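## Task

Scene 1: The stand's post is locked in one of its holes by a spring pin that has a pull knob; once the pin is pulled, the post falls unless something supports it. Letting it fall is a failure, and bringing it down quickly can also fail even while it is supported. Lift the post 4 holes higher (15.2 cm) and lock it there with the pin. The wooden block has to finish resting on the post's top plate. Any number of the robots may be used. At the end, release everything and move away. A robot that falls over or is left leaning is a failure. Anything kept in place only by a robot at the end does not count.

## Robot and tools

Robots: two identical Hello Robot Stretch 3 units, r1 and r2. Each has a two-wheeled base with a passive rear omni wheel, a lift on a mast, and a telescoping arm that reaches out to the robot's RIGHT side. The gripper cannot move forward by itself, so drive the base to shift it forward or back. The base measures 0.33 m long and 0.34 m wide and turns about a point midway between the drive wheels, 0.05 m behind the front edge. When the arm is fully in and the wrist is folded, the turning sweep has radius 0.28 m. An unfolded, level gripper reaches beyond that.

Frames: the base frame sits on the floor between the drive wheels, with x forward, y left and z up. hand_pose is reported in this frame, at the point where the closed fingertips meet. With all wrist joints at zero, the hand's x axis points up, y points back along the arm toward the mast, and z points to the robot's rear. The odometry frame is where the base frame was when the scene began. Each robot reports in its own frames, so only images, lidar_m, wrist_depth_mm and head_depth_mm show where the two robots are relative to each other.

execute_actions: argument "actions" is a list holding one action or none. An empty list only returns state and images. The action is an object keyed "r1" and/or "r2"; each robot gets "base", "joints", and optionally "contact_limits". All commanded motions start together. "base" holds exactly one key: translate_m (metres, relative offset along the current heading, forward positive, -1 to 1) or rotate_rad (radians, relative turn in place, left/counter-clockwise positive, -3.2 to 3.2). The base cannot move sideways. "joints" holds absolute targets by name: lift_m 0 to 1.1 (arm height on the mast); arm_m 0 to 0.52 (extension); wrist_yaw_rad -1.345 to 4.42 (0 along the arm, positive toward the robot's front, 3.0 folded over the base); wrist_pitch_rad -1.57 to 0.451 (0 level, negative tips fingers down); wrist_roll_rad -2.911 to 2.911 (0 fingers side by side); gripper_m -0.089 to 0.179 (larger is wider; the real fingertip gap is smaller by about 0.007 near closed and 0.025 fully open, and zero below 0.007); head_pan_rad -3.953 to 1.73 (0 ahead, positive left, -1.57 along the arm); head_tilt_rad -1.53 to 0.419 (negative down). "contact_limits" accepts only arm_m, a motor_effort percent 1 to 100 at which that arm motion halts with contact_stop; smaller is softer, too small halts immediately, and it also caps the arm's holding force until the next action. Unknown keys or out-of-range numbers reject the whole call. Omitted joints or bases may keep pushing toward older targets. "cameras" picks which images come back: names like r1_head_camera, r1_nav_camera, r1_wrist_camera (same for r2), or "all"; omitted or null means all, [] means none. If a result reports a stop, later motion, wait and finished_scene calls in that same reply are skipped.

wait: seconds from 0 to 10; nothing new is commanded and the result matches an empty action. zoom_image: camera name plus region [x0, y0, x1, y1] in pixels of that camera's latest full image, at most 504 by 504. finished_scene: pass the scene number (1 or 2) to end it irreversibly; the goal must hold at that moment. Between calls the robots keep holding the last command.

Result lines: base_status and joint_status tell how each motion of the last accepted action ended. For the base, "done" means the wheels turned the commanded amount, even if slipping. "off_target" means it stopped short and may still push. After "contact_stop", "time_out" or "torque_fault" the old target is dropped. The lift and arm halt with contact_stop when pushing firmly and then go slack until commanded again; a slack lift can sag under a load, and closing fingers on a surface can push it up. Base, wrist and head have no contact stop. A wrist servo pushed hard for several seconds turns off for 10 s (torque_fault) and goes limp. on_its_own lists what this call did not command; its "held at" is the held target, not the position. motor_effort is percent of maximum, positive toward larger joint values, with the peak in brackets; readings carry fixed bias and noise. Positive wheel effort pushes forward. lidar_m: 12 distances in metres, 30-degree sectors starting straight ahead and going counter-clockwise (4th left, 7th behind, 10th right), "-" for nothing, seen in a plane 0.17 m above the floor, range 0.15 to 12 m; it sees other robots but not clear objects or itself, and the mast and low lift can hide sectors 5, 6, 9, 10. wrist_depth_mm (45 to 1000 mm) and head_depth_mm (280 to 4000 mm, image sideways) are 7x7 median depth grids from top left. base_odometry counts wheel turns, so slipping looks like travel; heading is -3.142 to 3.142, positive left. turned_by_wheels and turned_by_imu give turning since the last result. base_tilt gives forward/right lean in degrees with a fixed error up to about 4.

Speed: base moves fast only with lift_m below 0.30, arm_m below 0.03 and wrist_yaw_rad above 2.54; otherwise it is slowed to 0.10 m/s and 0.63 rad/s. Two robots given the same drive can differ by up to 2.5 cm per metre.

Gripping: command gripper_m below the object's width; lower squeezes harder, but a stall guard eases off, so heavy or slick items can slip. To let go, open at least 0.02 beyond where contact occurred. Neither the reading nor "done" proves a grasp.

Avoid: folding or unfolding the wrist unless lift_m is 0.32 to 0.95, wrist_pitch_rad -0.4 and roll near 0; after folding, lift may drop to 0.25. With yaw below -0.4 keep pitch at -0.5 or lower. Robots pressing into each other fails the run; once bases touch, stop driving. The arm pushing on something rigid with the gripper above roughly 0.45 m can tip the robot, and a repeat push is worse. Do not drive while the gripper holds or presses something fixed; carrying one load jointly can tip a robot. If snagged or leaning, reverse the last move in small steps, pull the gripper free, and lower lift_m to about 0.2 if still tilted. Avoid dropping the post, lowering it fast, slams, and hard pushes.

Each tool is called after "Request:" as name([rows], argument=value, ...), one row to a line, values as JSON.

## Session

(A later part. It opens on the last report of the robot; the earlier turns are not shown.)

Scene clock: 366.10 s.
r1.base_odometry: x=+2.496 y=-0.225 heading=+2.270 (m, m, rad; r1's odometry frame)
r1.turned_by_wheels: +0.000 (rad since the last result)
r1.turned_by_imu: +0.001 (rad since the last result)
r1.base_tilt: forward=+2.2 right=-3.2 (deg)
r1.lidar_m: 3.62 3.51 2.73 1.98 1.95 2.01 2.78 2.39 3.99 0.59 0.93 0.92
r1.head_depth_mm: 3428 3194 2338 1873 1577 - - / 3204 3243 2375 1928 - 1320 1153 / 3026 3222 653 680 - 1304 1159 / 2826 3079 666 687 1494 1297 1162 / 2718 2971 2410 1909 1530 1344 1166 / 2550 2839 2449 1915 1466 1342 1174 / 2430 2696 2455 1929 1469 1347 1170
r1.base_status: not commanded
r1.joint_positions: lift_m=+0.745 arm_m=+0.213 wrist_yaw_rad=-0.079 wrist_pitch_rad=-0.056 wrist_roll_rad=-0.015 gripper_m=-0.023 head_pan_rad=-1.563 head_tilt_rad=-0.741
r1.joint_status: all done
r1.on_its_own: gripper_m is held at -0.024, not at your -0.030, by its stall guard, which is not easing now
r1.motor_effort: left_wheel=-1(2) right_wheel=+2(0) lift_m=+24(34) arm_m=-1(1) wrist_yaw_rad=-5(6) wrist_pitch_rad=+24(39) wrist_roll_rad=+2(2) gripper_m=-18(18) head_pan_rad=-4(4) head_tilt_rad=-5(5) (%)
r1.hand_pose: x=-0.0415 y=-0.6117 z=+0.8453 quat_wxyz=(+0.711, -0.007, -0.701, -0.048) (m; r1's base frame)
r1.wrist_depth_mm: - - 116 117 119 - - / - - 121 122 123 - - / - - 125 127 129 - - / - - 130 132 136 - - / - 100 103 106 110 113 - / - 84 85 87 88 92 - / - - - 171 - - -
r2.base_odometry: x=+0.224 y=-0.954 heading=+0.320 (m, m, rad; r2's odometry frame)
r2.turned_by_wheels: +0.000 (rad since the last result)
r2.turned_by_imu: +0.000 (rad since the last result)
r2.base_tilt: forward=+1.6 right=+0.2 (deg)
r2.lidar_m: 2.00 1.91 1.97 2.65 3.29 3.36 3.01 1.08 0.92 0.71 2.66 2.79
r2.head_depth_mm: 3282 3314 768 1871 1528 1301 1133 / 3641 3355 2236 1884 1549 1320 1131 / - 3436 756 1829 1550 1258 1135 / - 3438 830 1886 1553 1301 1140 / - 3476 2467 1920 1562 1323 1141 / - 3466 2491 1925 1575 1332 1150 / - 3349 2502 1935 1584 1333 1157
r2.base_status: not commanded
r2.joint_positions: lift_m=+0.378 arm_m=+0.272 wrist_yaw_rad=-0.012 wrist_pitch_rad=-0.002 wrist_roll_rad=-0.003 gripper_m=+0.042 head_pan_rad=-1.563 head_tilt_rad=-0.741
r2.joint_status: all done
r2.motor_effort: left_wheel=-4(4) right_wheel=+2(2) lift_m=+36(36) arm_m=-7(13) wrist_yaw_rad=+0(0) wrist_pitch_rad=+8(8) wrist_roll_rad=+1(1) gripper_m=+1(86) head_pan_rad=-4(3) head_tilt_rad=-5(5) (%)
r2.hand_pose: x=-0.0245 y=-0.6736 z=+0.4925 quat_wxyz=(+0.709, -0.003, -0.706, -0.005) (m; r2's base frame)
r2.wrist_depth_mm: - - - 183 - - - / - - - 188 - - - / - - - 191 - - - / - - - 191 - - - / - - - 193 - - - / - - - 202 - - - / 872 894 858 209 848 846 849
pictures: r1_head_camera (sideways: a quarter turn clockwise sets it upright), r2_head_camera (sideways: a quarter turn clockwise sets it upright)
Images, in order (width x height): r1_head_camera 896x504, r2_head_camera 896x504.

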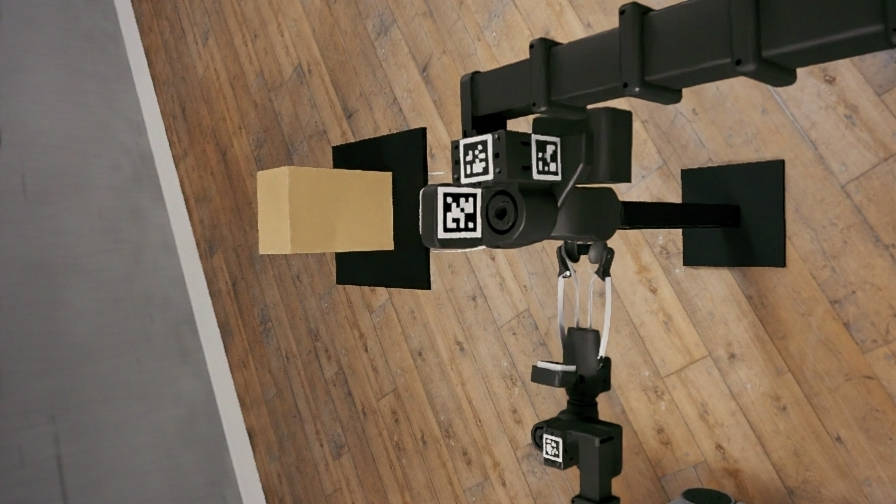

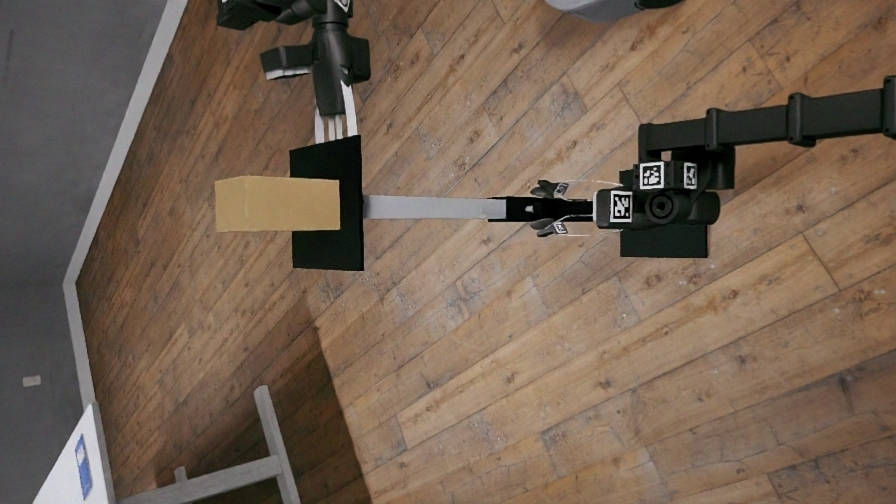

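Request:
execute_actions([
  {"r2": {"joints": {"arm_m": 0.292, "gripper_m": 0.048}, "contact_limits": {"arm_m": 15}}},
], cameras=[])

Request:
execute_actions([
  {"r2": {"joints": {"gripper_m": -0.02}}},
], cameras=["r2_head_camera", "r2_wrist_camera"])

Request:
zoom_image(camera="r2_head_camera", region=[480, 160, 600, 260])

Scene clock: 391.70 s.
r1.base_odometry: x=+2.496 y=-0.225 heading=+2.270 (m, m, rad; r1's odometry frame)
r1.turned_by_wheels: +0.000 (rad since the last result)
r1.turned_by_imu: +0.001 (rad since the last result)
r1.base_tilt: forward=+2.2 right=-3.2 (deg)
r1.lidar_m: 3.64 3.50 2.72 1.99 1.95 2.02 2.77 2.40 3.95 0.59 0.93 0.92
r1.head_depth_mm: 3459 3169 2348 1862 1584 - - / 3192 3209 2360 1925 - 1326 1155 / 3002 3214 653 680 - 1292 1158 / 2860 3103 666 684 1456 1298 1166 / 2683 2953 2399 1910 1488 1334 1162 / 2587 2864 2425 1917 950 1342 1167 / 2429 2700 2446 1939 1511 1351 1165
r1.base_status: not commanded
r1.joint_positions: lift_m=+0.745 arm_m=+0.213 wrist_yaw_rad=-0.079 wrist_pitch_rad=-0.056 wrist_roll_rad=-0.015 gripper_m=-0.023 head_pan_rad=-1.563 head_tilt_rad=-0.741
r1.joint_status: not commanded
r1.on_its_own: gripper_m is held at -0.024, not at your -0.030, by its stall guard, which is not easing now
r1.motor_effort: left_wheel=-1(1) right_wheel=+1(0) lift_m=+23(24) arm_m=-1(1) wrist_yaw_rad=-6(5) wrist_pitch_rad=+24(25) wrist_roll_rad=+2(2) gripper_m=-18(18) head_pan_rad=-4(4) head_tilt_rad=-5(5) (%)
r1.hand_pose: x=-0.0415 y=-0.6117 z=+0.8453 quat_wxyz=(+0.711, -0.007, -0.701, -0.048) (m; r1's base frame)
r1.wrist_depth_mm: - - 116 117 118 - - / - - 121 122 124 - - / - - 126 126 129 - - / - - 131 132 135 - - / - 100 103 106 109 113 - / - 84 85 87 88 91 - / - - - 170 - - -
r2.base_odometry: x=+0.224 y=-0.954 heading=+0.320 (m, m, rad; r2's odometry frame)
r2.turned_by_wheels: +0.000 (rad since the last result)
r2.turned_by_imu: +0.000 (rad since the last result)
r2.base_tilt: forward=+1.5 right=+0.1 (deg)
r2.lidar_m: 2.00 1.91 1.98 2.65 3.29 3.38 2.98 1.08 0.92 0.70 2.66 2.80
r2.head_depth_mm: 3294 3331 768 1865 1529 1306 1129 / 3682 3451 2248 1876 1541 1318 1141 / - 3368 756 1822 1542 1258 1132 / - 3463 831 1903 1568 1305 1139 / - 3435 2459 1910 1563 1317 1140 / - 3526 2493 1945 1568 1321 1146 / - 3328 2506 1931 1579 1341 1151
r2.base_status: not commanded
r2.joint_positions: lift_m=+0.378 arm_m=+0.292 wrist_yaw_rad=-0.012 wrist_pitch_rad=-0.002 wrist_roll_rad=-0.003 gripper_m=+0.048 head_pan_rad=-1.563 head_tilt_rad=-0.741
r2.joint_status: all done
r2.motor_effort: left_wheel=-4(4) right_wheel=+2(2) lift_m=+36(35) arm_m=+7(8) wrist_yaw_rad=+0(0) wrist_pitch_rad=+8(8) wrist_roll_rad=+1(2) gripper_m=+0(36) head_pan_rad=-3(3) head_tilt_rad=-5(5) (%)
r2.contact_limits: arm_m 15 (drawing in: default 34, maximum 55; extending or still: default 45, maximum 74)
r2.hand_pose: x=-0.0245 y=-0.6927 z=+0.4925 quat_wxyz=(+0.709, -0.003, -0.706, -0.005) (m; r2's base frame)
r2.wrist_depth_mm: - - - 164 - - - / - - - 168 - - - / - - - 171 - - - / - - - 170 - - - / - - - 174 - - - / - - - 181 - - - / 886 877 875 189 855 840 837
pictures: none
No camera images: the call's "cameras" was empty. Leave "cameras" out to get every camera's image.

Scene clock: 392.87 s.
r1.base_odometry: x=+2.496 y=-0.225 heading=+2.270 (m, m, rad; r1's odometry frame)
r1.turned_by_wheels: +0.000 (rad since the last result)
r1.turned_by_imu: +0.000 (rad since the last result)
r1.base_tilt: forward=+2.2 right=-3.2 (deg)
r1.lidar_m: 3.62 3.52 2.73 1.99 1.96 2.02 2.78 2.39 3.98 0.59 0.93 0.92
r1.head_depth_mm: 3416 3184 2367 1865 1592 - - / 3224 3212 2380 1936 - 1323 1157 / 3039 3245 652 680 - 1290 1155 / 2860 3113 666 687 1532 1302 1161 / 2683 2963 2421 1887 1511 1340 1169 / 2561 2816 2434 1905 954 1346 1166 / 2435 2690 2444 1920 1504 1352 1178
r1.base_status: not commanded
r1.joint_positions: lift_m=+0.745 arm_m=+0.213 wrist_yaw_rad=-0.079 wrist_pitch_rad=-0.056 wrist_roll_rad=-0.015 gripper_m=-0.023 head_pan_rad=-1.563 head_tilt_rad=-0.741
r1.joint_status: not commanded
r1.on_its_own: gripper_m is held at -0.024, not at your -0.030, by its stall guard, which is not easing now
r1.motor_effort: left_wheel=-2(1) right_wheel=+1(0) lift_m=+23(24) arm_m=-1(1) wrist_yaw_rad=-5(5) wrist_pitch_rad=+24(24) wrist_roll_rad=+2(2) gripper_m=-18(18) head_pan_rad=-4(4) head_tilt_rad=-5(5) (%)
r1.hand_pose: x=-0.0415 y=-0.6117 z=+0.8453 quat_wxyz=(+0.711, -0.007, -0.701, -0.048) (m; r1's base frame)
r1.wrist_depth_mm: - - 116 117 118 - - / - - 121 121 124 - - / - - 126 126 129 - - / - - 130 131 135 - - / - 100 103 106 109 113 - / - 84 86 87 88 91 - / - - - 170 - - -
r2.base_odometry: x=+0.224 y=-0.954 heading=+0.320 (m, m, rad; r2's odometry frame)
r2.turned_by_wheels: +0.000 (rad since the last result)
r2.turned_by_imu: +0.000 (rad since the last result)
r2.base_tilt: forward=+1.6 right=+0.2 (deg)
r2.lidar_m: 2.00 1.91 1.97 2.65 3.30 3.39 3.00 1.08 0.92 0.70 2.66 2.79
r2.head_depth_mm: 3272 3313 767 1879 1538 1301 1127 / 3672 3382 2237 1887 1539 1323 1144 / - 3406 755 1834 1553 1251 1137 / - 3449 830 1904 1553 1302 1142 / - 3431 2469 1896 1562 1317 1142 / - 3548 2493 1924 1570 1320 1146 / - 3342 2513 1932 1574 1333 1158
r2.base_status: not commanded
r2.joint_positions: lift_m=+0.378 arm_m=+0.292 wrist_yaw_rad=-0.011 wrist_pitch_rad=-0.003 wrist_roll_rad=-0.003 gripper_m=-0.019 head_pan_rad=-1.563 head_tilt_rad=-0.741
r2.joint_status: all done
r2.motor_effort: left_wheel=-4(4) right_wheel=+2(2) lift_m=+35(35) arm_m=+7(7) wrist_yaw_rad=-1(1) wrist_pitch_rad=+8(8) wrist_roll_rad=+2(1) gripper_m=-25(99) head_pan_rad=-2(3) head_tilt_rad=-5(5) (%)
r2.hand_pose: x=-0.0242 y=-0.6927 z=+0.4924 quat_wxyz=(+0.709, -0.003, -0.706, -0.005) (m; r2's base frame)
r2.wrist_depth_mm: - - - 164 - - - / - - - 169 - - - / - - - 169 - - - / - - - 170 - - - / - - - 174 - - - / - - - 182 - - - / 870 883 851 189 846 846 844
pictures: r2_head_camera (sideways: a quarter turn clockwise sets it upright), r2_wrist_camera
Images, in order (width x height): r2_head_camera 896x504, r2_wrist_camera 644x364.

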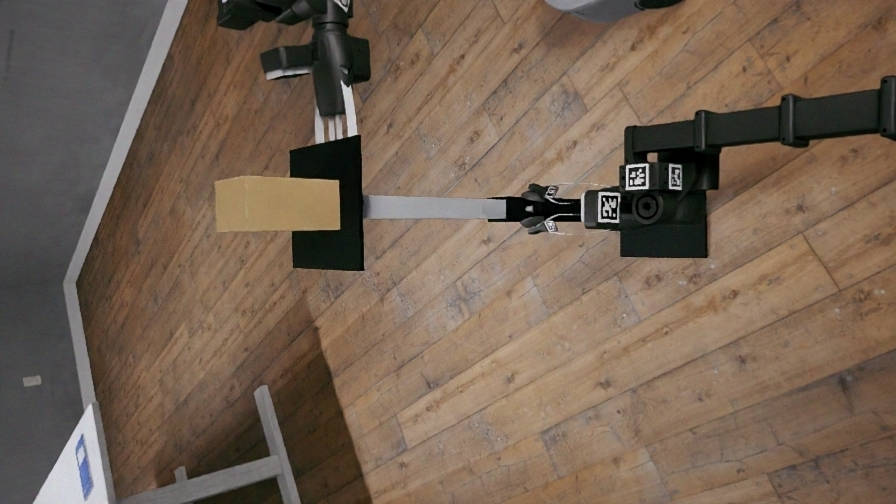

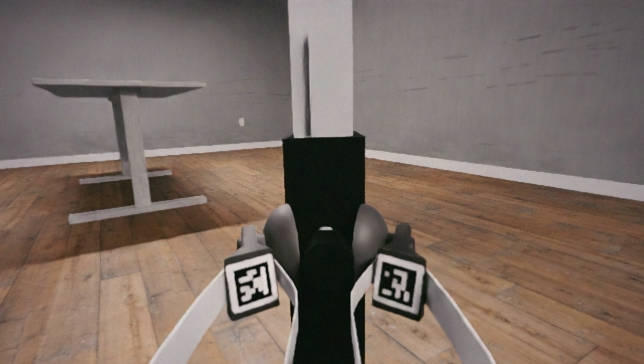

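Region (480, 160, 600, 260) of r2_head_camera's 896x504 image, scaled by 4.200, with more detail than that image has.

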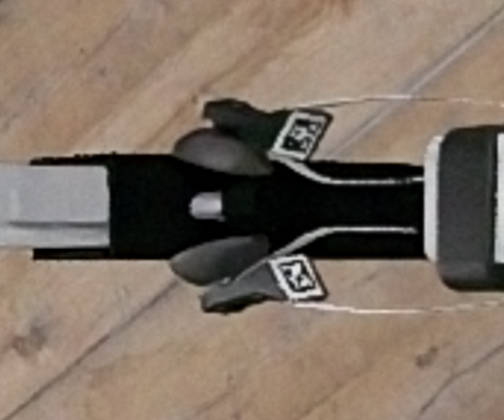

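Request:
execute_actions([
  {"r1": {"joints": {"lift_m": 0.7635}}, "r2": {"joints": {"arm_m": 0.285, "gripper_m": -0.07}}},
], cameras=["r2_wrist_camera"])

Request:
execute_actions([
  {"r2": {"joints": {"arm_m": 0.273}}},
], cameras=["r2_head_camera", "r2_wrist_camera"])

Scene clock: 421.57 s.
r1.base_odometry: x=+2.496 y=-0.225 heading=+2.270 (m, m, rad; r1's odometry frame)
r1.turned_by_wheels: +0.000 (rad since the last result)
r1.turned_by_imu: +0.001 (rad since the last result)
r1.base_tilt: forward=+2.3 right=-3.2 (deg)
r1.lidar_m: 3.65 3.50 2.74 1.99 1.95 2.02 2.78 2.40 3.98 0.59 0.92 0.92
r1.head_depth_mm: 3414 3160 2358 1880 1579 - 1131 / 3174 3190 2370 1968 - 1326 1158 / 3009 3246 650 676 - 1296 1152 / 2813 3078 665 1732 1490 1301 1157 / 2684 2953 2397 1904 1497 1343 1168 / 2557 2862 2432 1910 1468 1342 1165 / 2422 2723 2464 1938 1481 1343 1176
r1.base_status: not commanded
r1.joint_positions: lift_m=+0.763 arm_m=+0.213 wrist_yaw_rad=-0.079 wrist_pitch_rad=-0.110 wrist_roll_rad=-0.015 gripper_m=-0.023 head_pan_rad=-1.563 head_tilt_rad=-0.741
r1.joint_status: all done
r1.on_its_own: gripper_m is held at -0.024, not at your -0.030, by its stall guard, which is not easing now; wrist_pitch_rad is at rest, and its effort (+41) is outside its rest range (-20 to +32)
r1.motor_effort: left_wheel=-1(1) right_wheel=+1(1) lift_m=+36(38) arm_m=-2(2) wrist_yaw_rad=-5(5) wrist_pitch_rad=+41(42) wrist_roll_rad=+2(2) gripper_m=-18(18) head_pan_rad=-4(4) head_tilt_rad=-6(5) (%)
r1.hand_pose: x=-0.0414 y=-0.6094 z=+0.8495 quat_wxyz=(+0.710, +0.012, -0.701, -0.067) (m; r1's base frame)
r1.wrist_depth_mm: - - 112 113 115 - - / - - 118 118 121 - - / - - 123 124 127 - - / - - 130 130 135 - - / - 109 111 114 118 120 - / - 87 89 88 90 91 97 / - - - 176 - - -
r2.base_odometry: x=+0.224 y=-0.954 heading=+0.320 (m, m, rad; r2's odometry frame)
r2.turned_by_wheels: +0.000 (rad since the last result)
r2.turned_by_imu: +0.001 (rad since the last result)
r2.base_tilt: forward=+1.6 right=+0.1 (deg)
r2.lidar_m: 1.99 1.91 1.97 2.65 3.29 3.38 2.98 1.08 0.92 0.70 2.66 2.79
r2.head_depth_mm: 3268 3290 759 1859 1529 1302 1131 / 3684 3343 2289 1882 1535 1317 1129 / - 3350 749 1837 1550 1253 1136 / - 3404 828 1903 1561 1303 1138 / - 3453 2467 1911 1558 1321 1141 / - 3528 2483 1928 1573 1331 1150 / - 3358 2533 1928 1581 1337 1155
r2.base_status: not commanded
r2.joint_positions: lift_m=+0.378 arm_m=+0.286 wrist_yaw_rad=-0.010 wrist_pitch_rad=-0.001 wrist_roll_rad=-0.003 gripper_m=-0.068 head_pan_rad=-1.563 head_tilt_rad=-0.741
r2.joint_status: all done
r2.on_its_own: arm_m is at rest, and its effort (-23) is outside its rest range (-14 to +14)
r2.motor_effort: left_wheel=-3(5) right_wheel=+2(3) lift_m=+35(36) arm_m=-23(24) wrist_yaw_rad=-3(2) wrist_pitch_rad=+8(9) wrist_roll_rad=+1(1) gripper_m=-48(99) head_pan_rad=-3(4) head_tilt_rad=-5(5) (%)
r2.hand_pose: x=-0.0239 y=-0.6876 z=+0.4927 quat_wxyz=(+0.709, -0.003, -0.706, -0.004) (m; r2's base frame)
r2.wrist_depth_mm: - - - 168 - - - / - - - 173 - - - / - - - 175 - - - / - - - 175 - - - / - - - 178 - - - / - - - 187 - - - / 891 884 861 194 844 857 833
pictures: r2_wrist_camera
Images, in order (width x height): r2_wrist_camera 644x364.

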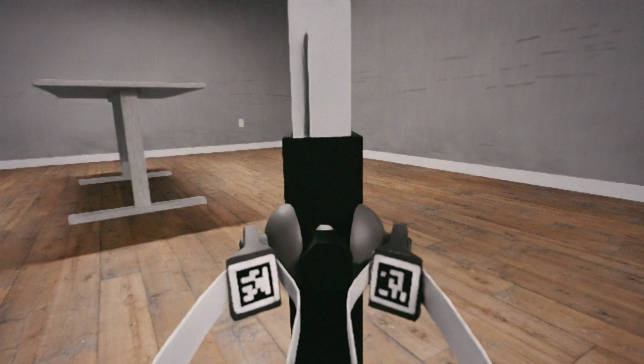

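Scene clock: 422.63 s.
r1.base_odometry: x=+2.496 y=-0.225 heading=+2.270 (m, m, rad; r1's odometry frame)
r1.turned_by_wheels: +0.000 (rad since the last result)
r1.turned_by_imu: +0.000 (rad since the last result)
r1.base_tilt: forward=+2.2 right=-3.1 (deg)
r1.lidar_m: 3.65 3.51 2.73 1.99 1.96 2.01 2.78 2.39 3.95 0.59 0.93 0.92
r1.head_depth_mm: 3391 3207 2354 1869 1592 - 1134 / 3189 3192 2388 1974 - 1323 1154 / 2991 3229 649 676 - 1287 1160 / 2859 3098 665 1740 1488 1297 1161 / 2700 2954 2426 1902 1529 1342 1163 / 2558 2840 2408 1908 1469 1347 1169 / 2422 2700 2458 1925 1480 1346 1176
r1.base_status: not commanded
r1.joint_positions: lift_m=+0.763 arm_m=+0.213 wrist_yaw_rad=-0.079 wrist_pitch_rad=-0.110 wrist_roll_rad=-0.015 gripper_m=-0.023 head_pan_rad=-1.563 head_tilt_rad=-0.741
r1.joint_status: not commanded
r1.on_its_own: gripper_m is held at -0.024, not at your -0.030, by its stall guard, which is not easing now; wrist_pitch_rad is at rest, and its effort (+41) is outside its rest range (-20 to +32)
r1.motor_effort: left_wheel=-1(1) right_wheel=+1(0) lift_m=+36(36) arm_m=-2(2) wrist_yaw_rad=-5(5) wrist_pitch_rad=+41(41) wrist_roll_rad=+2(2) gripper_m=-18(18) head_pan_rad=-4(4) head_tilt_rad=-5(6) (%)
r1.hand_pose: x=-0.0414 y=-0.6094 z=+0.8495 quat_wxyz=(+0.710, +0.012, -0.701, -0.067) (m; r1's base frame)
r1.wrist_depth_mm: - - 112 113 114 - - / - - 118 118 120 - - / - - 124 124 126 - - / - - 130 130 135 - - / - 108 111 114 117 121 - / - 87 89 90 90 91 97 / - - - 176 - - -
r2.base_odometry: x=+0.224 y=-0.954 heading=+0.320 (m, m, rad; r2's odometry frame)
r2.turned_by_wheels: +0.000 (rad since the last result)
r2.turned_by_imu: +0.000 (rad since the last result)
r2.base_tilt: forward=+1.6 right=+0.1 (deg)
r2.lidar_m: 2.00 1.91 1.97 2.65 3.29 3.38 2.99 1.08 0.92 0.70 2.66 2.80
r2.head_depth_mm: 3245 3322 761 1864 1533 1301 1127 / 3677 3400 2335 1896 1531 1320 1130 / - 3431 751 1819 1556 1251 1135 / - 3417 827 1907 1562 1301 1140 / - 3463 2470 1908 1564 1323 1144 / - 3496 2484 1918 1569 1328 1155 / - 3364 2488 1944 1569 1333 1152
r2.base_status: not commanded
r2.joint_positions: lift_m=+0.378 arm_m=+0.283 wrist_yaw_rad=-0.009 wrist_pitch_rad=-0.001 wrist_roll_rad=-0.003 gripper_m=-0.063 head_pan_rad=-1.563 head_tilt_rad=-0.741
r2.joint_status: arm_m contact_stop (moved -0.003 of -0.013)
r2.on_its_own: gripper_m is held at -0.066, not at your -0.070, by its stall guard, which is still easing; arm_m is slack since a contact_stop, until your next command for it (your +0.273 is given up)
r2.motor_effort: left_wheel=-3(4) right_wheel=+2(2) lift_m=+36(36) arm_m=+0(37) wrist_yaw_rad=-3(3) wrist_pitch_rad=+8(8) wrist_roll_rad=+1(1) gripper_m=-45(48) head_pan_rad=-3(3) head_tilt_rad=-5(5) (%)
r2.hand_pose: x=-0.0239 y=-0.6847 z=+0.4929 quat_wxyz=(+0.709, -0.003, -0.706, -0.004) (m; r2's base frame)
r2.wrist_depth_mm: - - - 171 - - - / - - - 176 - - - / - - - 179 - - - / - - - 178 - - - / - - - 166 - - - / - - - 190 - - - / 882 880 861 197 836 849 837
pictures: r2_head_camera (sideways: a quarter turn clockwise sets it upright), r2_wrist_camera
Images, in order (width x height): r2_head_camera 896x504, r2_wrist_camera 644x364.

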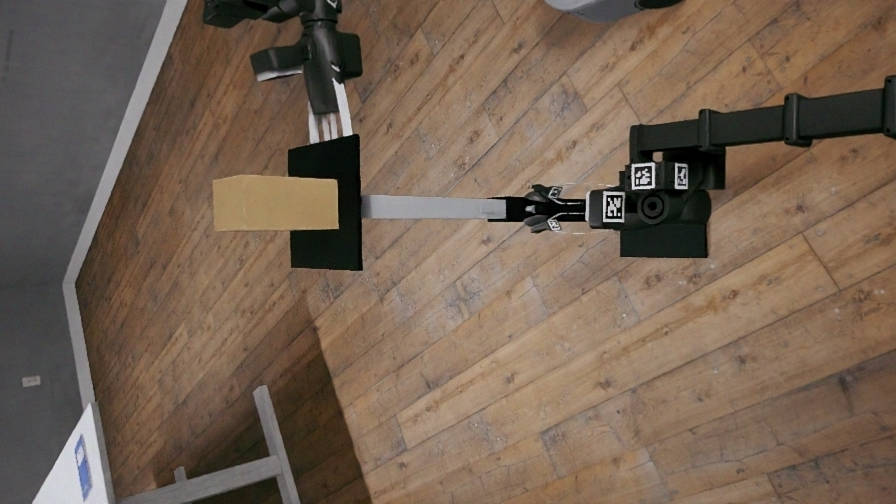

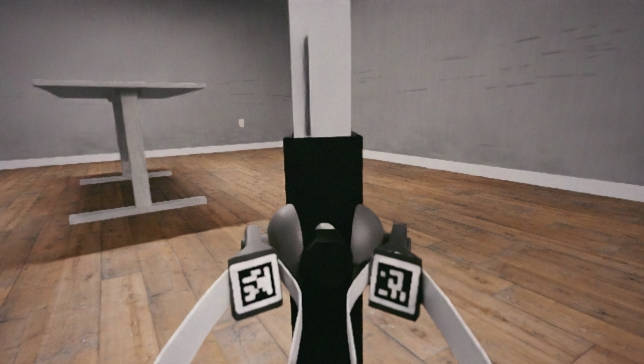

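Request:
execute_actions([
  {"r1": {"joints": {"lift_m": 0.745}}},
], cameras=["r2_head_camera", "r2_wrist_camera"])

Request:
zoom_image(camera="r2_head_camera", region=[480, 160, 600, 260])

Scene clock: 429.90 s.
r1.base_odometry: x=+2.496 y=-0.225 heading=+2.270 (m, m, rad; r1's odometry frame)
r1.turned_by_wheels: +0.000 (rad since the last result)
r1.turned_by_imu: +0.002 (rad since the last result)
r1.base_tilt: forward=+2.3 right=-3.2 (deg)
r1.lidar_m: 3.63 3.51 2.73 1.99 1.96 2.02 2.79 2.40 4.01 0.59 0.93 0.93
r1.head_depth_mm: 3420 3204 2348 1861 1584 - - / 3229 3181 2367 1926 - 1327 1154 / 3048 3208 666 681 - 1292 1156 / 2885 3088 730 706 1485 1298 1167 / 2697 2953 2393 1893 1527 1339 1168 / 2539 2825 2435 1916 1471 1346 1171 / 2436 2686 2452 1929 1475 1349 1173
r1.base_status: not commanded
r1.joint_positions: lift_m=+0.745 arm_m=+0.213 wrist_yaw_rad=-0.079 wrist_pitch_rad=-0.100 wrist_roll_rad=-0.015 gripper_m=-0.023 head_pan_rad=-1.563 head_tilt_rad=-0.741
r1.joint_status: all done
r1.on_its_own: gripper_m is held at -0.024, not at your -0.030, by its stall guard, which is not easing now; wrist_pitch_rad is at rest, and its effort (+39) is outside its rest range (-20 to +32)
r1.motor_effort: left_wheel=-1(1) right_wheel=+1(1) lift_m=+28(33) arm_m=-1(2) wrist_yaw_rad=-5(5) wrist_pitch_rad=+39(42) wrist_roll_rad=+2(2) gripper_m=-19(19) head_pan_rad=-4(4) head_tilt_rad=-5(5) (%)
r1.hand_pose: x=-0.0414 y=-0.6099 z=+0.8340 quat_wxyz=(+0.710, +0.008, -0.701, -0.063) (m; r1's base frame)
r1.wrist_depth_mm: - - 113 113 115 - - / - - 118 119 121 - - / - - 124 124 127 - - / - - 130 130 134 - - / - 107 110 113 116 119 - / - 86 87 89 91 93 - / - - - 175 - - -
r2.base_odometry: x=+0.224 y=-0.954 heading=+0.320 (m, m, rad; r2's odometry frame)
r2.turned_by_wheels: +0.000 (rad since the last result)
r2.turned_by_imu: +0.001 (rad since the last result)
r2.base_tilt: forward=+1.7 right=+0.2 (deg)
r2.lidar_m: 2.00 1.92 1.97 2.65 3.29 3.38 3.00 1.08 0.92 0.70 2.66 2.79
r2.head_depth_mm: 3311 3294 773 1855 1548 1303 1130 / 3717 3359 2167 1880 1545 1321 1132 / - 3387 755 1841 1538 1254 1137 / - 3404 852 1892 1553 1299 1141 / - 3493 2458 1907 1567 1323 1147 / - 3506 2498 1918 1580 1329 1148 / - 3342 2501 1932 1567 1331 1154
r2.base_status: not commanded
r2.joint_positions: lift_m=+0.378 arm_m=+0.284 wrist_yaw_rad=-0.009 wrist_pitch_rad=-0.001 wrist_roll_rad=-0.003 gripper_m=-0.023 head_pan_rad=-1.563 head_tilt_rad=-0.741
r2.joint_status: not commanded
r2.on_its_own: gripper_m is held at -0.024, not at your -0.070, by its stall guard, which is still easing; arm_m is slack since a contact_stop, until your next command for it (your +0.273 is given up)
r2.motor_effort: left_wheel=-3(3) right_wheel=+2(3) lift_m=+36(36) arm_m=+0(0) wrist_yaw_rad=-3(2) wrist_pitch_rad=+8(7) wrist_roll_rad=+1(1) gripper_m=-23(27) head_pan_rad=-3(3) head_tilt_rad=-5(5) (%)
r2.hand_pose: x=-0.0239 y=-0.6847 z=+0.4929 quat_wxyz=(+0.709, -0.003, -0.706, -0.004) (m; r2's base frame)
r2.wrist_depth_mm: - - - 172 - - - / - - - 177 - - - / - - - 180 - - - / - - - 179 - - - / - - - 167 - - - / - - - 190 - - - / 887 886 873 198 860 840 829
pictures: r2_head_camera (sideways: a quarter turn clockwise sets it upright), r2_wrist_camera
Images, in order (width x height): r2_head_camera 896x504, r2_wrist_camera 644x364.

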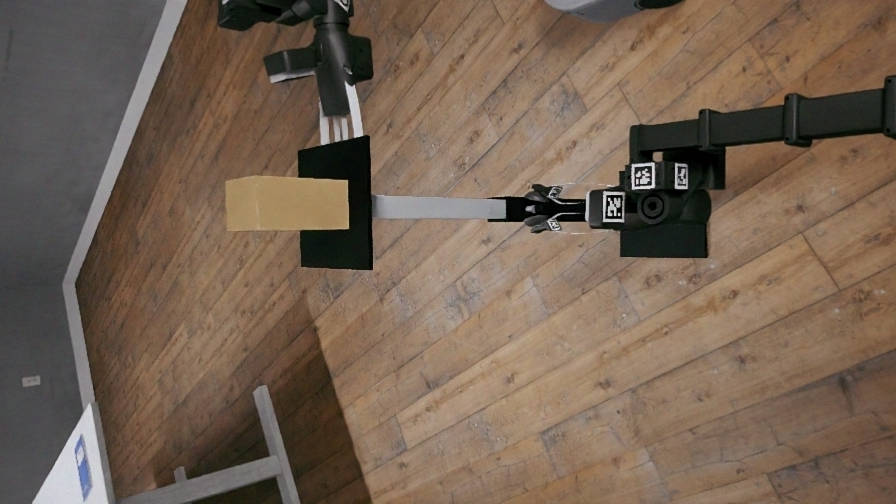

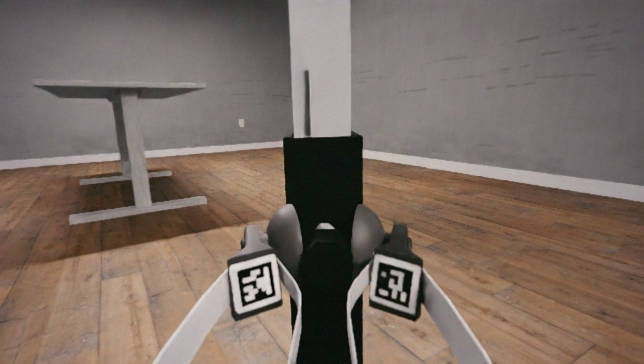

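Region (480, 160, 600, 260) of r2_head_camera's 896x504 image, scaled by 4.200, with more detail than that image has.

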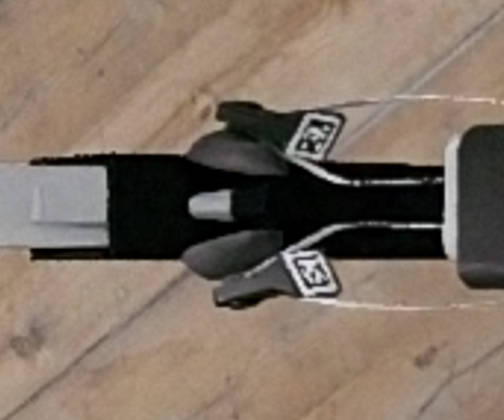

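Request:
execute_actions([
  {"r1":{"joints":{"lift_m":0.9145}},"r2":{"joints":{"gripper_m":-0.06,"arm_m":0.284}}},
], cameras=["r2_head_camera","r1_head_camera"])

Scene clock: 455.47 s.
r1.base_odometry: x=+2.496 y=-0.225 heading=+2.270 (m, m, rad; r1's odometry frame)
r1.turned_by_wheels: +0.000 (rad since the last result)
r1.turned_by_imu: +0.003 (rad since the last result)
r1.base_tilt: forward=+2.3 right=-3.1 (deg)
r1.lidar_m: 3.62 3.51 2.73 1.99 1.95 2.02 2.79 2.40 3.99 0.59 0.93 0.92
r1.head_depth_mm: 3432 3214 2335 1860 1583 - 1128 / 3240 3182 2353 1964 - 1328 1155 / 3001 3195 650 - - 1288 1157 / 2799 3074 702 1756 1497 1310 1167 / 2710 2954 2425 1903 1531 1344 1161 / 2538 2828 2419 1921 1479 1348 1175 / 2447 2700 2452 1926 1474 1347 1173
r1.base_status: not commanded
r1.joint_positions: lift_m=+0.768 arm_m=+0.214 wrist_yaw_rad=-0.080 wrist_pitch_rad=-0.132 wrist_roll_rad=-0.020 gripper_m=-0.023 head_pan_rad=-1.563 head_tilt_rad=-0.741
r1.joint_status: lift_m contact_stop (moved +0.023 of +0.170)
r1.on_its_own: gripper_m is held at -0.024, not at your -0.030, by its stall guard, which is not easing now; lift_m is slack since a contact_stop, until your next command for it (your +0.914 is given up); wrist_pitch_rad is at rest, and its effort (+48) is outside its rest range (-20 to +32)
r1.motor_effort: left_wheel=-2(7) right_wheel=+2(3) lift_m=+29(52) arm_m=-5(5) wrist_yaw_rad=-4(6) wrist_pitch_rad=+48(70) wrist_roll_rad=+4(12) gripper_m=-18(19) head_pan_rad=-4(4) head_tilt_rad=-5(5) (%)
r1.hand_pose: x=-0.0414 y=-0.6085 z=+0.8490 quat_wxyz=(+0.710, +0.020, -0.699, -0.075) (m; r1's base frame)
r1.wrist_depth_mm: - - 112 112 114 - - / - - 117 118 120 - - / - - 124 125 127 - - / - - 131 131 135 - - / - 109 112 115 119 122 - / - 89 88 90 91 93 104 / - - - 179 - - -
r2.base_odometry: x=+0.224 y=-0.954 heading=+0.320 (m, m, rad; r2's odometry frame)
r2.turned_by_wheels: +0.000 (rad since the last result)
r2.turned_by_imu: +0.001 (rad since the last result)
r2.base_tilt: forward=+1.6 right=+0.3 (deg)
r2.lidar_m: 2.00 1.92 1.98 2.65 3.29 3.38 3.01 1.08 0.92 0.70 2.66 2.80
r2.head_depth_mm: 3272 3361 760 1882 1534 1301 1129 / 3704 3401 2320 1882 1536 1314 1128 / - 3427 749 1836 1549 1256 1135 / - 3478 825 1907 1554 1300 1143 / - 3480 2469 1922 1575 1321 1143 / - 3502 2477 1932 1566 1326 1150 / - 3337 2500 1936 1578 1336 1154
r2.base_status: not commanded
r2.joint_positions: lift_m=+0.378 arm_m=+0.284 wrist_yaw_rad=-0.009 wrist_pitch_rad=-0.001 wrist_roll_rad=-0.003 gripper_m=-0.050 head_pan_rad=-1.563 head_tilt_rad=-0.741
r2.joint_status: gripper_m off_target (ended at -0.050, target -0.060); the others done
r2.on_its_own: gripper_m is held at -0.052, not at your -0.060, by its stall guard, which is still easing
r2.motor_effort: left_wheel=-3(3) right_wheel=+3(2) lift_m=+36(35) arm_m=+3(4) wrist_yaw_rad=-2(3) wrist_pitch_rad=+8(8) wrist_roll_rad=+1(1) gripper_m=-39(99) head_pan_rad=-2(3) head_tilt_rad=-5(5) (%)
r2.hand_pose: x=-0.0239 y=-0.6849 z=+0.4928 quat_wxyz=(+0.709, -0.003, -0.706, -0.004) (m; r2's base frame)
r2.wrist_depth_mm: - - - 171 - - - / - - - 177 - - - / - - - 179 - - - / - - - 179 - - - / - - - 166 - - - / - - - 190 - - - / 883 884 867 197 832 849 835
pictures: r1_head_camera (sideways: a quarter turn clockwise sets it upright), r2_head_camera (sideways: a quarter turn clockwise sets it upright)
Images, in order (width x height): r1_head_camera 896x504, r2_head_camera 896x504.

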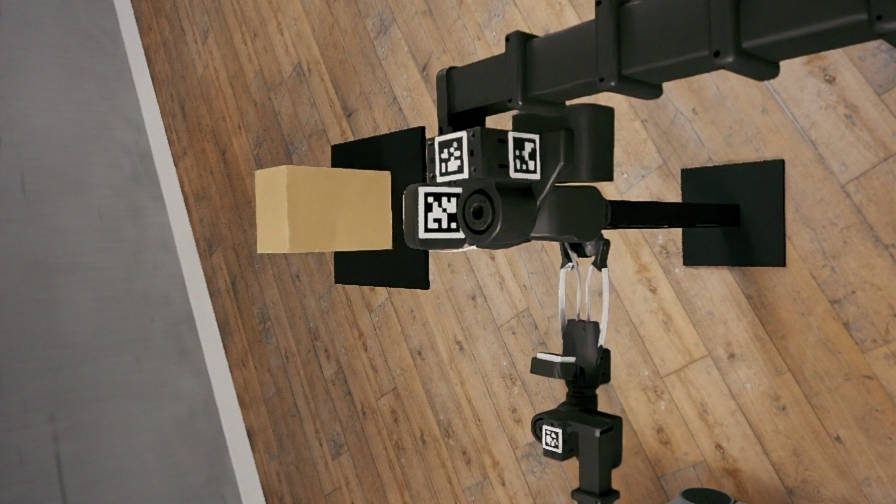

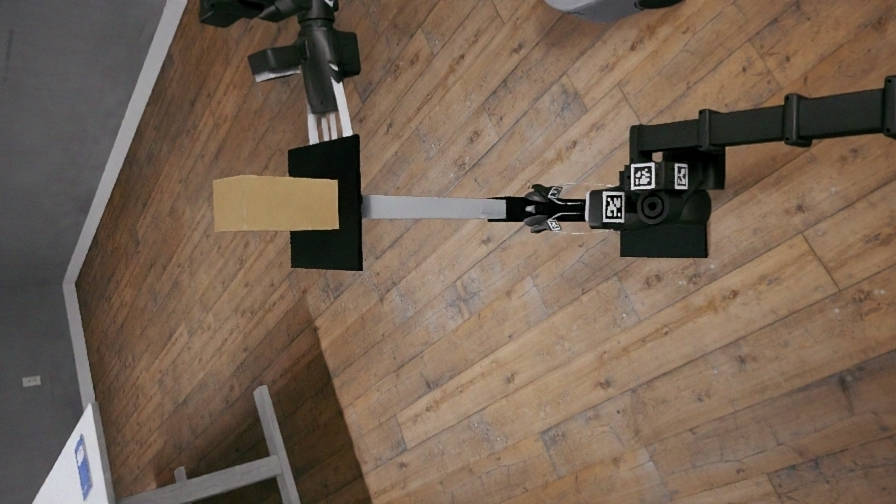

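Request:
execute_actions([
  {"r1":{"joints":{"lift_m":0.75}},"r2":{"joints":{"gripper_m":0.06}}},
], cameras=["r2_head_camera","r2_wrist_camera"])

Request:
zoom_image(camera="r2_head_camera", region=[460,150,620,270])

Scene clock: 462.37 s.
r1.base_odometry: x=+2.496 y=-0.225 heading=+2.270 (m, m, rad; r1's odometry frame)
r1.turned_by_wheels: +0.000 (rad since the last result)
r1.turned_by_imu: +0.002 (rad since the last result)
r1.base_tilt: forward=+2.2 right=-3.2 (deg)
r1.lidar_m: 3.64 3.51 2.72 1.98 1.96 2.02 2.78 2.40 3.98 0.59 0.93 0.92
r1.head_depth_mm: 3455 3223 2346 1856 1583 - - / 3257 3245 2350 1943 - 1313 1158 / 3039 3221 650 678 - 1296 1160 / 2882 3089 707 684 1457 1306 1164 / 2705 2949 2401 1905 1466 1336 1168 / 2560 2816 2427 1926 1468 1339 1170 / 2444 2713 2431 1929 1483 1355 1171
r1.base_status: not commanded
r1.joint_positions: lift_m=+0.750 arm_m=+0.213 wrist_yaw_rad=-0.081 wrist_pitch_rad=-0.075 wrist_roll_rad=-0.019 gripper_m=-0.023 head_pan_rad=-1.563 head_tilt_rad=-0.741
r1.joint_status: all done
r1.on_its_own: gripper_m is held at -0.024, not at your -0.030, by its stall guard, which is not easing now
r1.motor_effort: left_wheel=-2(3) right_wheel=+1(2) lift_m=+24(27) arm_m=-1(2) wrist_yaw_rad=-2(2) wrist_pitch_rad=+30(36) wrist_roll_rad=+4(4) gripper_m=-18(18) head_pan_rad=-4(4) head_tilt_rad=-5(5) (%)
r1.hand_pose: x=-0.0419 y=-0.6109 z=+0.8455 quat_wxyz=(+0.712, -0.001, -0.700, -0.055) (m; r1's base frame)
r1.wrist_depth_mm: - - 116 115 118 - - / - - 121 120 123 - - / - - 125 126 128 - - / - - 131 132 136 - - / - 102 105 108 112 115 - / - 85 87 90 89 94 - / - - - 173 - - -
r2.base_odometry: x=+0.224 y=-0.954 heading=+0.320 (m, m, rad; r2's odometry frame)
r2.turned_by_wheels: +0.000 (rad since the last result)
r2.turned_by_imu: +0.001 (rad since the last result)
r2.base_tilt: forward=+1.6 right=+0.2 (deg)
r2.lidar_m: 2.00 1.91 1.97 2.65 3.28 3.37 3.00 1.09 0.92 0.70 2.66 2.81
r2.head_depth_mm: 3284 3333 762 1875 1535 1298 1126 / 3661 3355 2161 1872 1541 1314 1132 / - 3402 756 1825 1553 1257 1134 / - 3481 829 1889 1553 1306 1134 / - 3477 2440 1907 1561 1323 1144 / - 3518 2458 1929 1572 1324 1151 / - 3376 2498 1935 1581 1330 1156
r2.base_status: not commanded
r2.joint_positions: lift_m=+0.378 arm_m=+0.284 wrist_yaw_rad=-0.011 wrist_pitch_rad=-0.001 wrist_roll_rad=-0.003 gripper_m=+0.060 head_pan_rad=-1.563 head_tilt_rad=-0.741
r2.joint_status: all done
r2.motor_effort: left_wheel=-3(4) right_wheel=+2(3) lift_m=+35(36) arm_m=+3(3) wrist_yaw_rad=-2(3) wrist_pitch_rad=+8(8) wrist_roll_rad=+1(1) gripper_m=+1(88) head_pan_rad=-3(3) head_tilt_rad=-5(5) (%)
r2.hand_pose: x=-0.0242 y=-0.6850 z=+0.4928 quat_wxyz=(+0.709, -0.003, -0.706, -0.004) (m; r2's base frame)
r2.wrist_depth_mm: - - - 171 - - - / - - - 177 - - - / - - - 179 - - - / - - - 178 - - - / - - - 182 - - - / - - - 190 - - - / 894 872 864 197 860 836 844
pictures: r2_head_camera (sideways: a quarter turn clockwise sets it upright), r2_wrist_camera
Images, in order (width x height): r2_head_camera 896x504, r2_wrist_camera 644x364.

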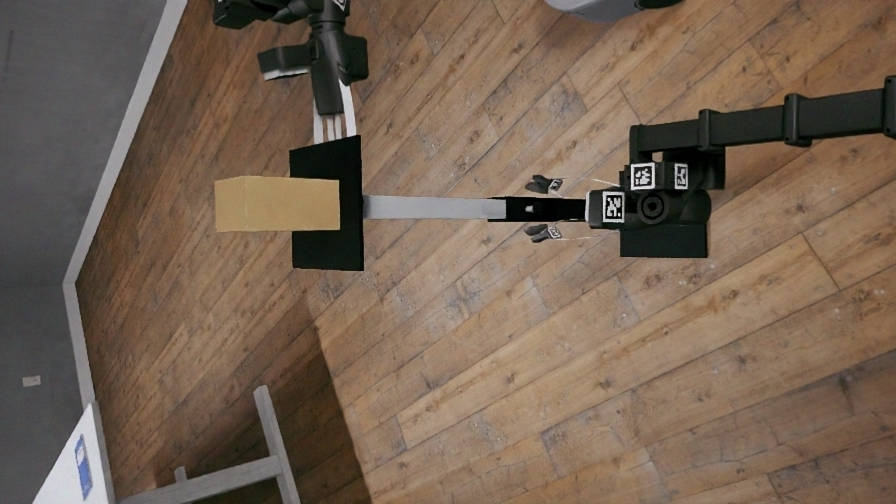

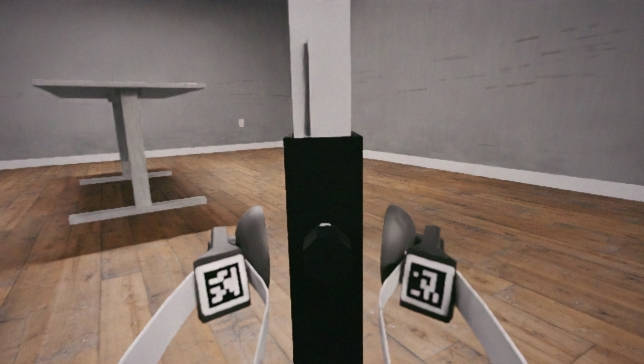

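Region (460, 150, 620, 270) of r2_head_camera's 896x504 image, scaled by 3.150, with more detail than that image has; it fills the top 378 rows of this view, and the rest is white.

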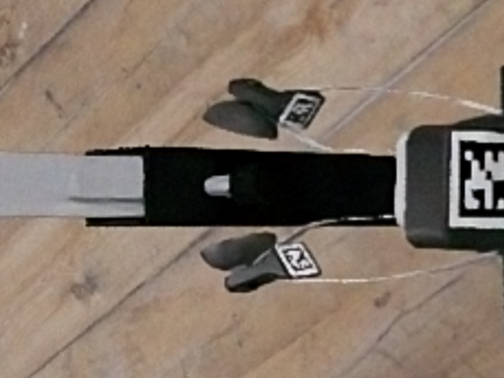

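Request:
execute_actions([
  {"r1":{"joints":{"lift_m":0.7625}},"r2":{"joints":{"arm_m":0.292,"gripper_m":0.045}}},
], cameras=[])

Request:
execute_actions([
  {"r2":{"joints":{"arm_m":0.283,"gripper_m":-0.07}}},
], cameras=[])

Request:
execute_actions([
  {"r1":{"joints":{"lift_m":0.9}},"r2":{"joints":{"arm_m":0.283,"gripper_m":-0.08}}},
], cameras=["r2_head_camera"])

Scene clock: 479.10 s.
r1.base_odometry: x=+2.496 y=-0.225 heading=+2.270 (m, m, rad; r1's odometry frame)
r1.turned_by_wheels: +0.000 (rad since the last result)
r1.turned_by_imu: +0.001 (rad since the last result)
r1.base_tilt: forward=+2.2 right=-3.2 (deg)
r1.lidar_m: 3.64 3.51 2.72 1.98 1.95 2.02 2.79 2.39 3.99 0.59 0.93 0.92
r1.head_depth_mm: 3411 3186 2339 1864 1594 - 1132 / 3211 3237 2370 1971 - 1324 1154 / 3043 3259 649 678 - 1292 1155 / 2844 3121 706 1746 1475 1305 1165 / 2672 2975 2410 1901 1501 1339 1171 / 2564 2863 2430 1897 954 1354 1170 / 2420 2698 2457 1936 1507 1346 1171
r1.base_status: not commanded
r1.joint_positions: lift_m=+0.762 arm_m=+0.213 wrist_yaw_rad=-0.081 wrist_pitch_rad=-0.114 wrist_roll_rad=-0.018 gripper_m=-0.023 head_pan_rad=-1.563 head_tilt_rad=-0.741
r1.joint_status: all done
r1.on_its_own: gripper_m is held at -0.024, not at your -0.030, by its stall guard, which is not easing now; wrist_pitch_rad is at rest, and its effort (+43) is outside its rest range (-20 to +32)
r1.motor_effort: left_wheel=-2(3) right_wheel=+2(2) lift_m=+35(34) arm_m=-1(1) wrist_yaw_rad=-2(2) wrist_pitch_rad=+43(43) wrist_roll_rad=+3(4) gripper_m=-18(18) head_pan_rad=-4(4) head_tilt_rad=-5(5) (%)
r1.hand_pose: x=-0.0418 y=-0.6090 z=+0.8476 quat_wxyz=(+0.710, +0.013, -0.700, -0.069) (m; r1's base frame)
r1.wrist_depth_mm: - - 113 113 114 - - / - - 119 119 121 - - / - - 124 125 127 - - / - - 131 131 136 - - / - 108 111 114 117 120 - / - 87 89 91 93 95 - / - - - 178 - - -
r2.base_odometry: x=+0.224 y=-0.954 heading=+0.320 (m, m, rad; r2's odometry frame)
r2.turned_by_wheels: +0.000 (rad since the last result)
r2.turned_by_imu: +0.000 (rad since the last result)
r2.base_tilt: forward=+1.6 right=+0.1 (deg)
r2.lidar_m: 2.00 1.91 1.97 2.65 3.28 3.36 3.01 1.08 0.92 0.70 2.67 2.80
r2.head_depth_mm: 3355 3322 762 1878 1529 1298 1129 / 3742 3416 2235 1874 1548 1309 1143 / - 3442 755 1834 1541 1254 1136 / - 3460 829 1892 1559 1303 1140 / - 3484 2455 1917 1565 1313 1143 / - 3489 2489 1922 1577 1319 1146 / - 3284 2505 1947 1579 1334 1150
r2.base_status: not commanded
r2.joint_positions: lift_m=+0.378 arm_m=+0.292 wrist_yaw_rad=-0.011 wrist_pitch_rad=-0.001 wrist_roll_rad=-0.003 gripper_m=+0.045 head_pan_rad=-1.563 head_tilt_rad=-0.741
r2.joint_status: all done
r2.motor_effort: left_wheel=-3(3) right_wheel=+2(2) lift_m=+35(36) arm_m=+7(7) wrist_yaw_rad=-1(2) wrist_pitch_rad=+8(8) wrist_roll_rad=+1(1) gripper_m=+0(62) head_pan_rad=-3(3) head_tilt_rad=-5(5) (%)
r2.hand_pose: x=-0.0242 y=-0.6927 z=+0.4928 quat_wxyz=(+0.709, -0.003, -0.706, -0.004) (m; r2's base frame)
r2.wrist_depth_mm: - - - 164 - - - / - - - 169 - - - / - - - 169 - - - / - - - 170 - - - / - - - 174 - - - / - - - 181 - - - / 900 882 865 187 851 834 834
pictures: none
No camera images: the call's "cameras" was empty. Leave "cameras" out to get every camera's image.

Scene clock: 480.73 s.
r1.base_odometry: x=+2.496 y=-0.225 heading=+2.270 (m, m, rad; r1's odometry frame)
r1.turned_by_wheels: +0.000 (rad since the last result)
r1.turned_by_imu: +0.000 (rad since the last result)
r1.base_tilt: forward=+2.2 right=-3.2 (deg)
r1.lidar_m: 3.62 3.52 2.73 1.99 1.96 2.01 2.79 2.39 3.98 0.59 0.93 0.92
r1.head_depth_mm: 3433 3150 2332 1862 1585 - 1128 / 3207 3188 2362 1957 - 1321 1154 / 2994 3221 651 677 - 1299 1157 / 2838 3079 707 1743 1497 1308 1163 / 2654 2954 2409 1895 1526 1337 1162 / 2553 2838 2427 1921 1466 1346 1171 / 2441 2674 2450 1927 1477 1338 1179
r1.base_status: not commanded
r1.joint_positions: lift_m=+0.762 arm_m=+0.213 wrist_yaw_rad=-0.081 wrist_pitch_rad=-0.114 wrist_roll_rad=-0.018 gripper_m=-0.023 head_pan_rad=-1.563 head_tilt_rad=-0.741
r1.joint_status: not commanded
r1.on_its_own: gripper_m is held at -0.024, not at your -0.030, by its stall guard, which is not easing now; wrist_pitch_rad is at rest, and its effort (+43) is outside its rest range (-20 to +32)
r1.motor_effort: left_wheel=-3(2) right_wheel=+1(1) lift_m=+36(35) arm_m=-1(1) wrist_yaw_rad=-2(2) wrist_pitch_rad=+43(42) wrist_roll_rad=+3(3) gripper_m=-18(18) head_pan_rad=-4(5) head_tilt_rad=-5(5) (%)
r1.hand_pose: x=-0.0418 y=-0.6090 z=+0.8476 quat_wxyz=(+0.710, +0.013, -0.700, -0.069) (m; r1's base frame)
r1.wrist_depth_mm: - - 113 113 115 - - / - - 118 119 121 - - / - - 124 124 127 - - / - - 131 131 135 - - / - 108 111 114 117 121 - / - 87 89 91 93 96 - / - - - 177 - - -
r2.base_odometry: x=+0.224 y=-0.954 heading=+0.320 (m, m, rad; r2's odometry frame)
r2.turned_by_wheels: +0.000 (rad since the last result)
r2.turned_by_imu: +0.000 (rad since the last result)
r2.base_tilt: forward=+1.6 right=+0.2 (deg)
r2.lidar_m: 2.00 1.91 1.97 2.65 3.29 3.38 3.00 1.08 0.92 0.70 2.66 2.81
r2.head_depth_mm: 3308 3328 762 1863 1526 1297 1131 / 3676 3344 2245 1890 1535 1321 1130 / - 3464 755 1831 1547 1254 1133 / - 3443 827 1911 1557 1303 1139 / - 3470 2479 1895 1560 1322 1144 / - 3515 2477 1929 1563 1332 1145 / - 3337 2536 1942 1587 1335 1157
r2.base_status: not commanded
r2.joint_positions: lift_m=+0.378 arm_m=+0.284 wrist_yaw_rad=-0.011 wrist_pitch_rad=-0.001 wrist_roll_rad=-0.003 gripper_m=-0.068 head_pan_rad=-1.563 head_tilt_rad=-0.741
r2.joint_status: all done
r2.motor_effort: left_wheel=-4(4) right_wheel=+2(2) lift_m=+36(36) arm_m=-12(12) wrist_yaw_rad=-1(1) wrist_pitch_rad=+8(8) wrist_roll_rad=+1(1) gripper_m=-47(99) head_pan_rad=-3(3) head_tilt_rad=-5(5) (%)
r2.hand_pose: x=-0.0242 y=-0.6849 z=+0.4928 quat_wxyz=(+0.709, -0.003, -0.706, -0.005) (m; r2's base frame)
r2.wrist_depth_mm: - - - 171 - - - / - - - 177 - - - / - - - 179 - - - / - - - 179 - - - / - - - 157 - - - / - - - 190 - - - / 885 880 855 197 853 848 833
pictures: none
No camera images: the call's "cameras" was empty. Leave "cameras" out to get every camera's image.

Scene clock: 482.90 s.
r1.base_odometry: x=+2.496 y=-0.225 heading=+2.270 (m, m, rad; r1's odometry frame)
r1.turned_by_wheels: +0.000 (rad since the last result)
r1.turned_by_imu: +0.002 (rad since the last result)
r1.base_tilt: forward=+2.2 right=-3.1 (deg)
r1.lidar_m: 3.64 3.50 2.72 1.98 1.95 2.02 2.79 2.40 3.98 0.59 0.93 0.92
r1.head_depth_mm: 3440 3178 2366 1869 - - 1130 / 3211 3216 2357 1933 - 1320 1156 / 2992 3211 649 - - 1298 1160 / 2829 3112 705 1783 1493 1308 1164 / 2693 2967 2388 1898 1532 1337 1161 / 2526 2826 2445 1919 1469 1341 1171 / 2420 2717 2457 1911 1482 1351 1168
r1.base_status: not commanded
r1.joint_positions: lift_m=+0.770 arm_m=+0.213 wrist_yaw_rad=-0.081 wrist_pitch_rad=-0.140 wrist_roll_rad=-0.020 gripper_m=-0.023 head_pan_rad=-1.563 head_tilt_rad=-0.741
r1.joint_status: lift_m contact_stop (moved +0.008 of +0.138)
r1.on_its_own: gripper_m is held at -0.024, not at your -0.030, by its stall guard, which is not easing now; lift_m is slack since a contact_stop, until your next command for it (your +0.900 is given up); wrist_pitch_rad is at rest, and its effort (+50) is outside its rest range (-20 to +32)
r1.motor_effort: left_wheel=-3(6) right_wheel=+2(4) lift_m=+30(52) arm_m=-4(5) wrist_yaw_rad=-2(4) wrist_pitch_rad=+50(67) wrist_roll_rad=+5(10) gripper_m=-19(18) head_pan_rad=-4(4) head_tilt_rad=-5(5) (%)
r1.hand_pose: x=-0.0417 y=-0.6080 z=+0.8490 quat_wxyz=(+0.710, +0.022, -0.699, -0.078) (m; r1's base frame)
r1.wrist_depth_mm: - - 112 112 114 - - / - - 118 118 119 - - / - - 124 124 127 - - / - - 131 131 136 - - / - 110 113 115 119 122 - / - 89 89 90 92 94 105 / - - - 181 - - -
r2.base_odometry: x=+0.224 y=-0.954 heading=+0.320 (m, m, rad; r2's odometry frame)
r2.turned_by_wheels: +0.000 (rad since the last result)
r2.turned_by_imu: +0.000 (rad since the last result)
r2.base_tilt: forward=+1.6 right=+0.2 (deg)
r2.lidar_m: 2.01 1.91 1.97 2.65 3.30 3.38 3.01 1.08 0.92 0.70 2.67 2.80
r2.head_depth_mm: 3259 3347 764 1865 1526 1292 1125 / 3727 3384 2337 1888 1540 1325 1133 / - 3438 751 1822 1547 1245 1136 / - 3464 825 1902 1559 1302 1140 / - 3477 2499 1899 1558 1319 1145 / - 3517 2503 1932 1570 1326 1148 / - 3349 2531 1945 1570 1331 1153
r2.base_status: not commanded
r2.joint_positions: lift_m=+0.378 arm_m=+0.284 wrist_yaw_rad=-0.011 wrist_pitch_rad=-0.001 wrist_roll_rad=-0.003 gripper_m=-0.069 head_pan_rad=-1.563 head_tilt_rad=-0.741
r2.joint_status: gripper_m off_target (ended at -0.069, target -0.080); the others done
r2.on_its_own: gripper_m is held at -0.071, not at your -0.080, by its stall guard, which is still easing
r2.motor_effort: left_wheel=-4(3) right_wheel=+2(2) lift_m=+35(36) arm_m=-12(12) wrist_yaw_rad=-1(1) wrist_pitch_rad=+8(8) wrist_roll_rad=+1(1) gripper_m=-47(100) head_pan_rad=-3(3) head_tilt_rad=-5(5) (%)
r2.hand_pose: x=-0.0242 y=-0.6849 z=+0.4928 quat_wxyz=(+0.709, -0.003, -0.706, -0.005) (m; r2's base frame)
r2.wrist_depth_mm: - - - 171 - - - / - - - 176 - - - / - - - 179 - - - / - - - 178 - - - / - - - 157 - - - / - - - 190 - - - / 885 884 854 197 850 847 845
pictures: r2_head_camera (sideways: a quarter turn clockwise sets it upright)
Images, in order (width x height): r2_head_camera 896x504.

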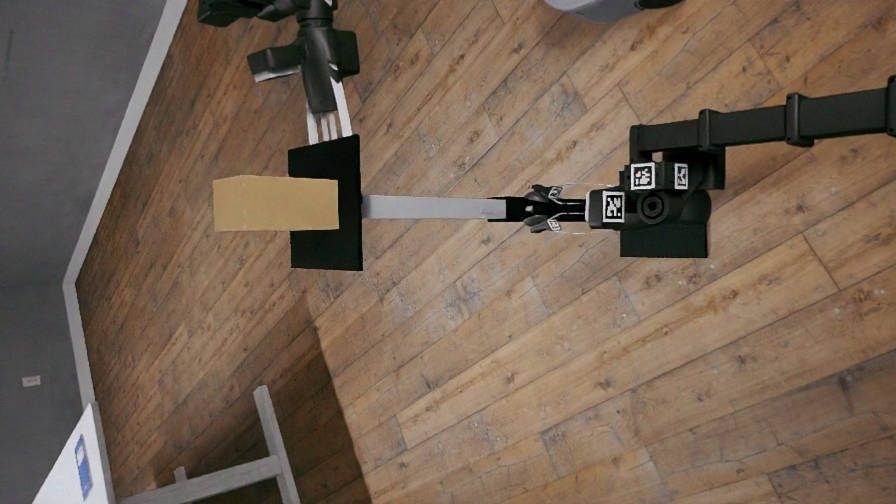

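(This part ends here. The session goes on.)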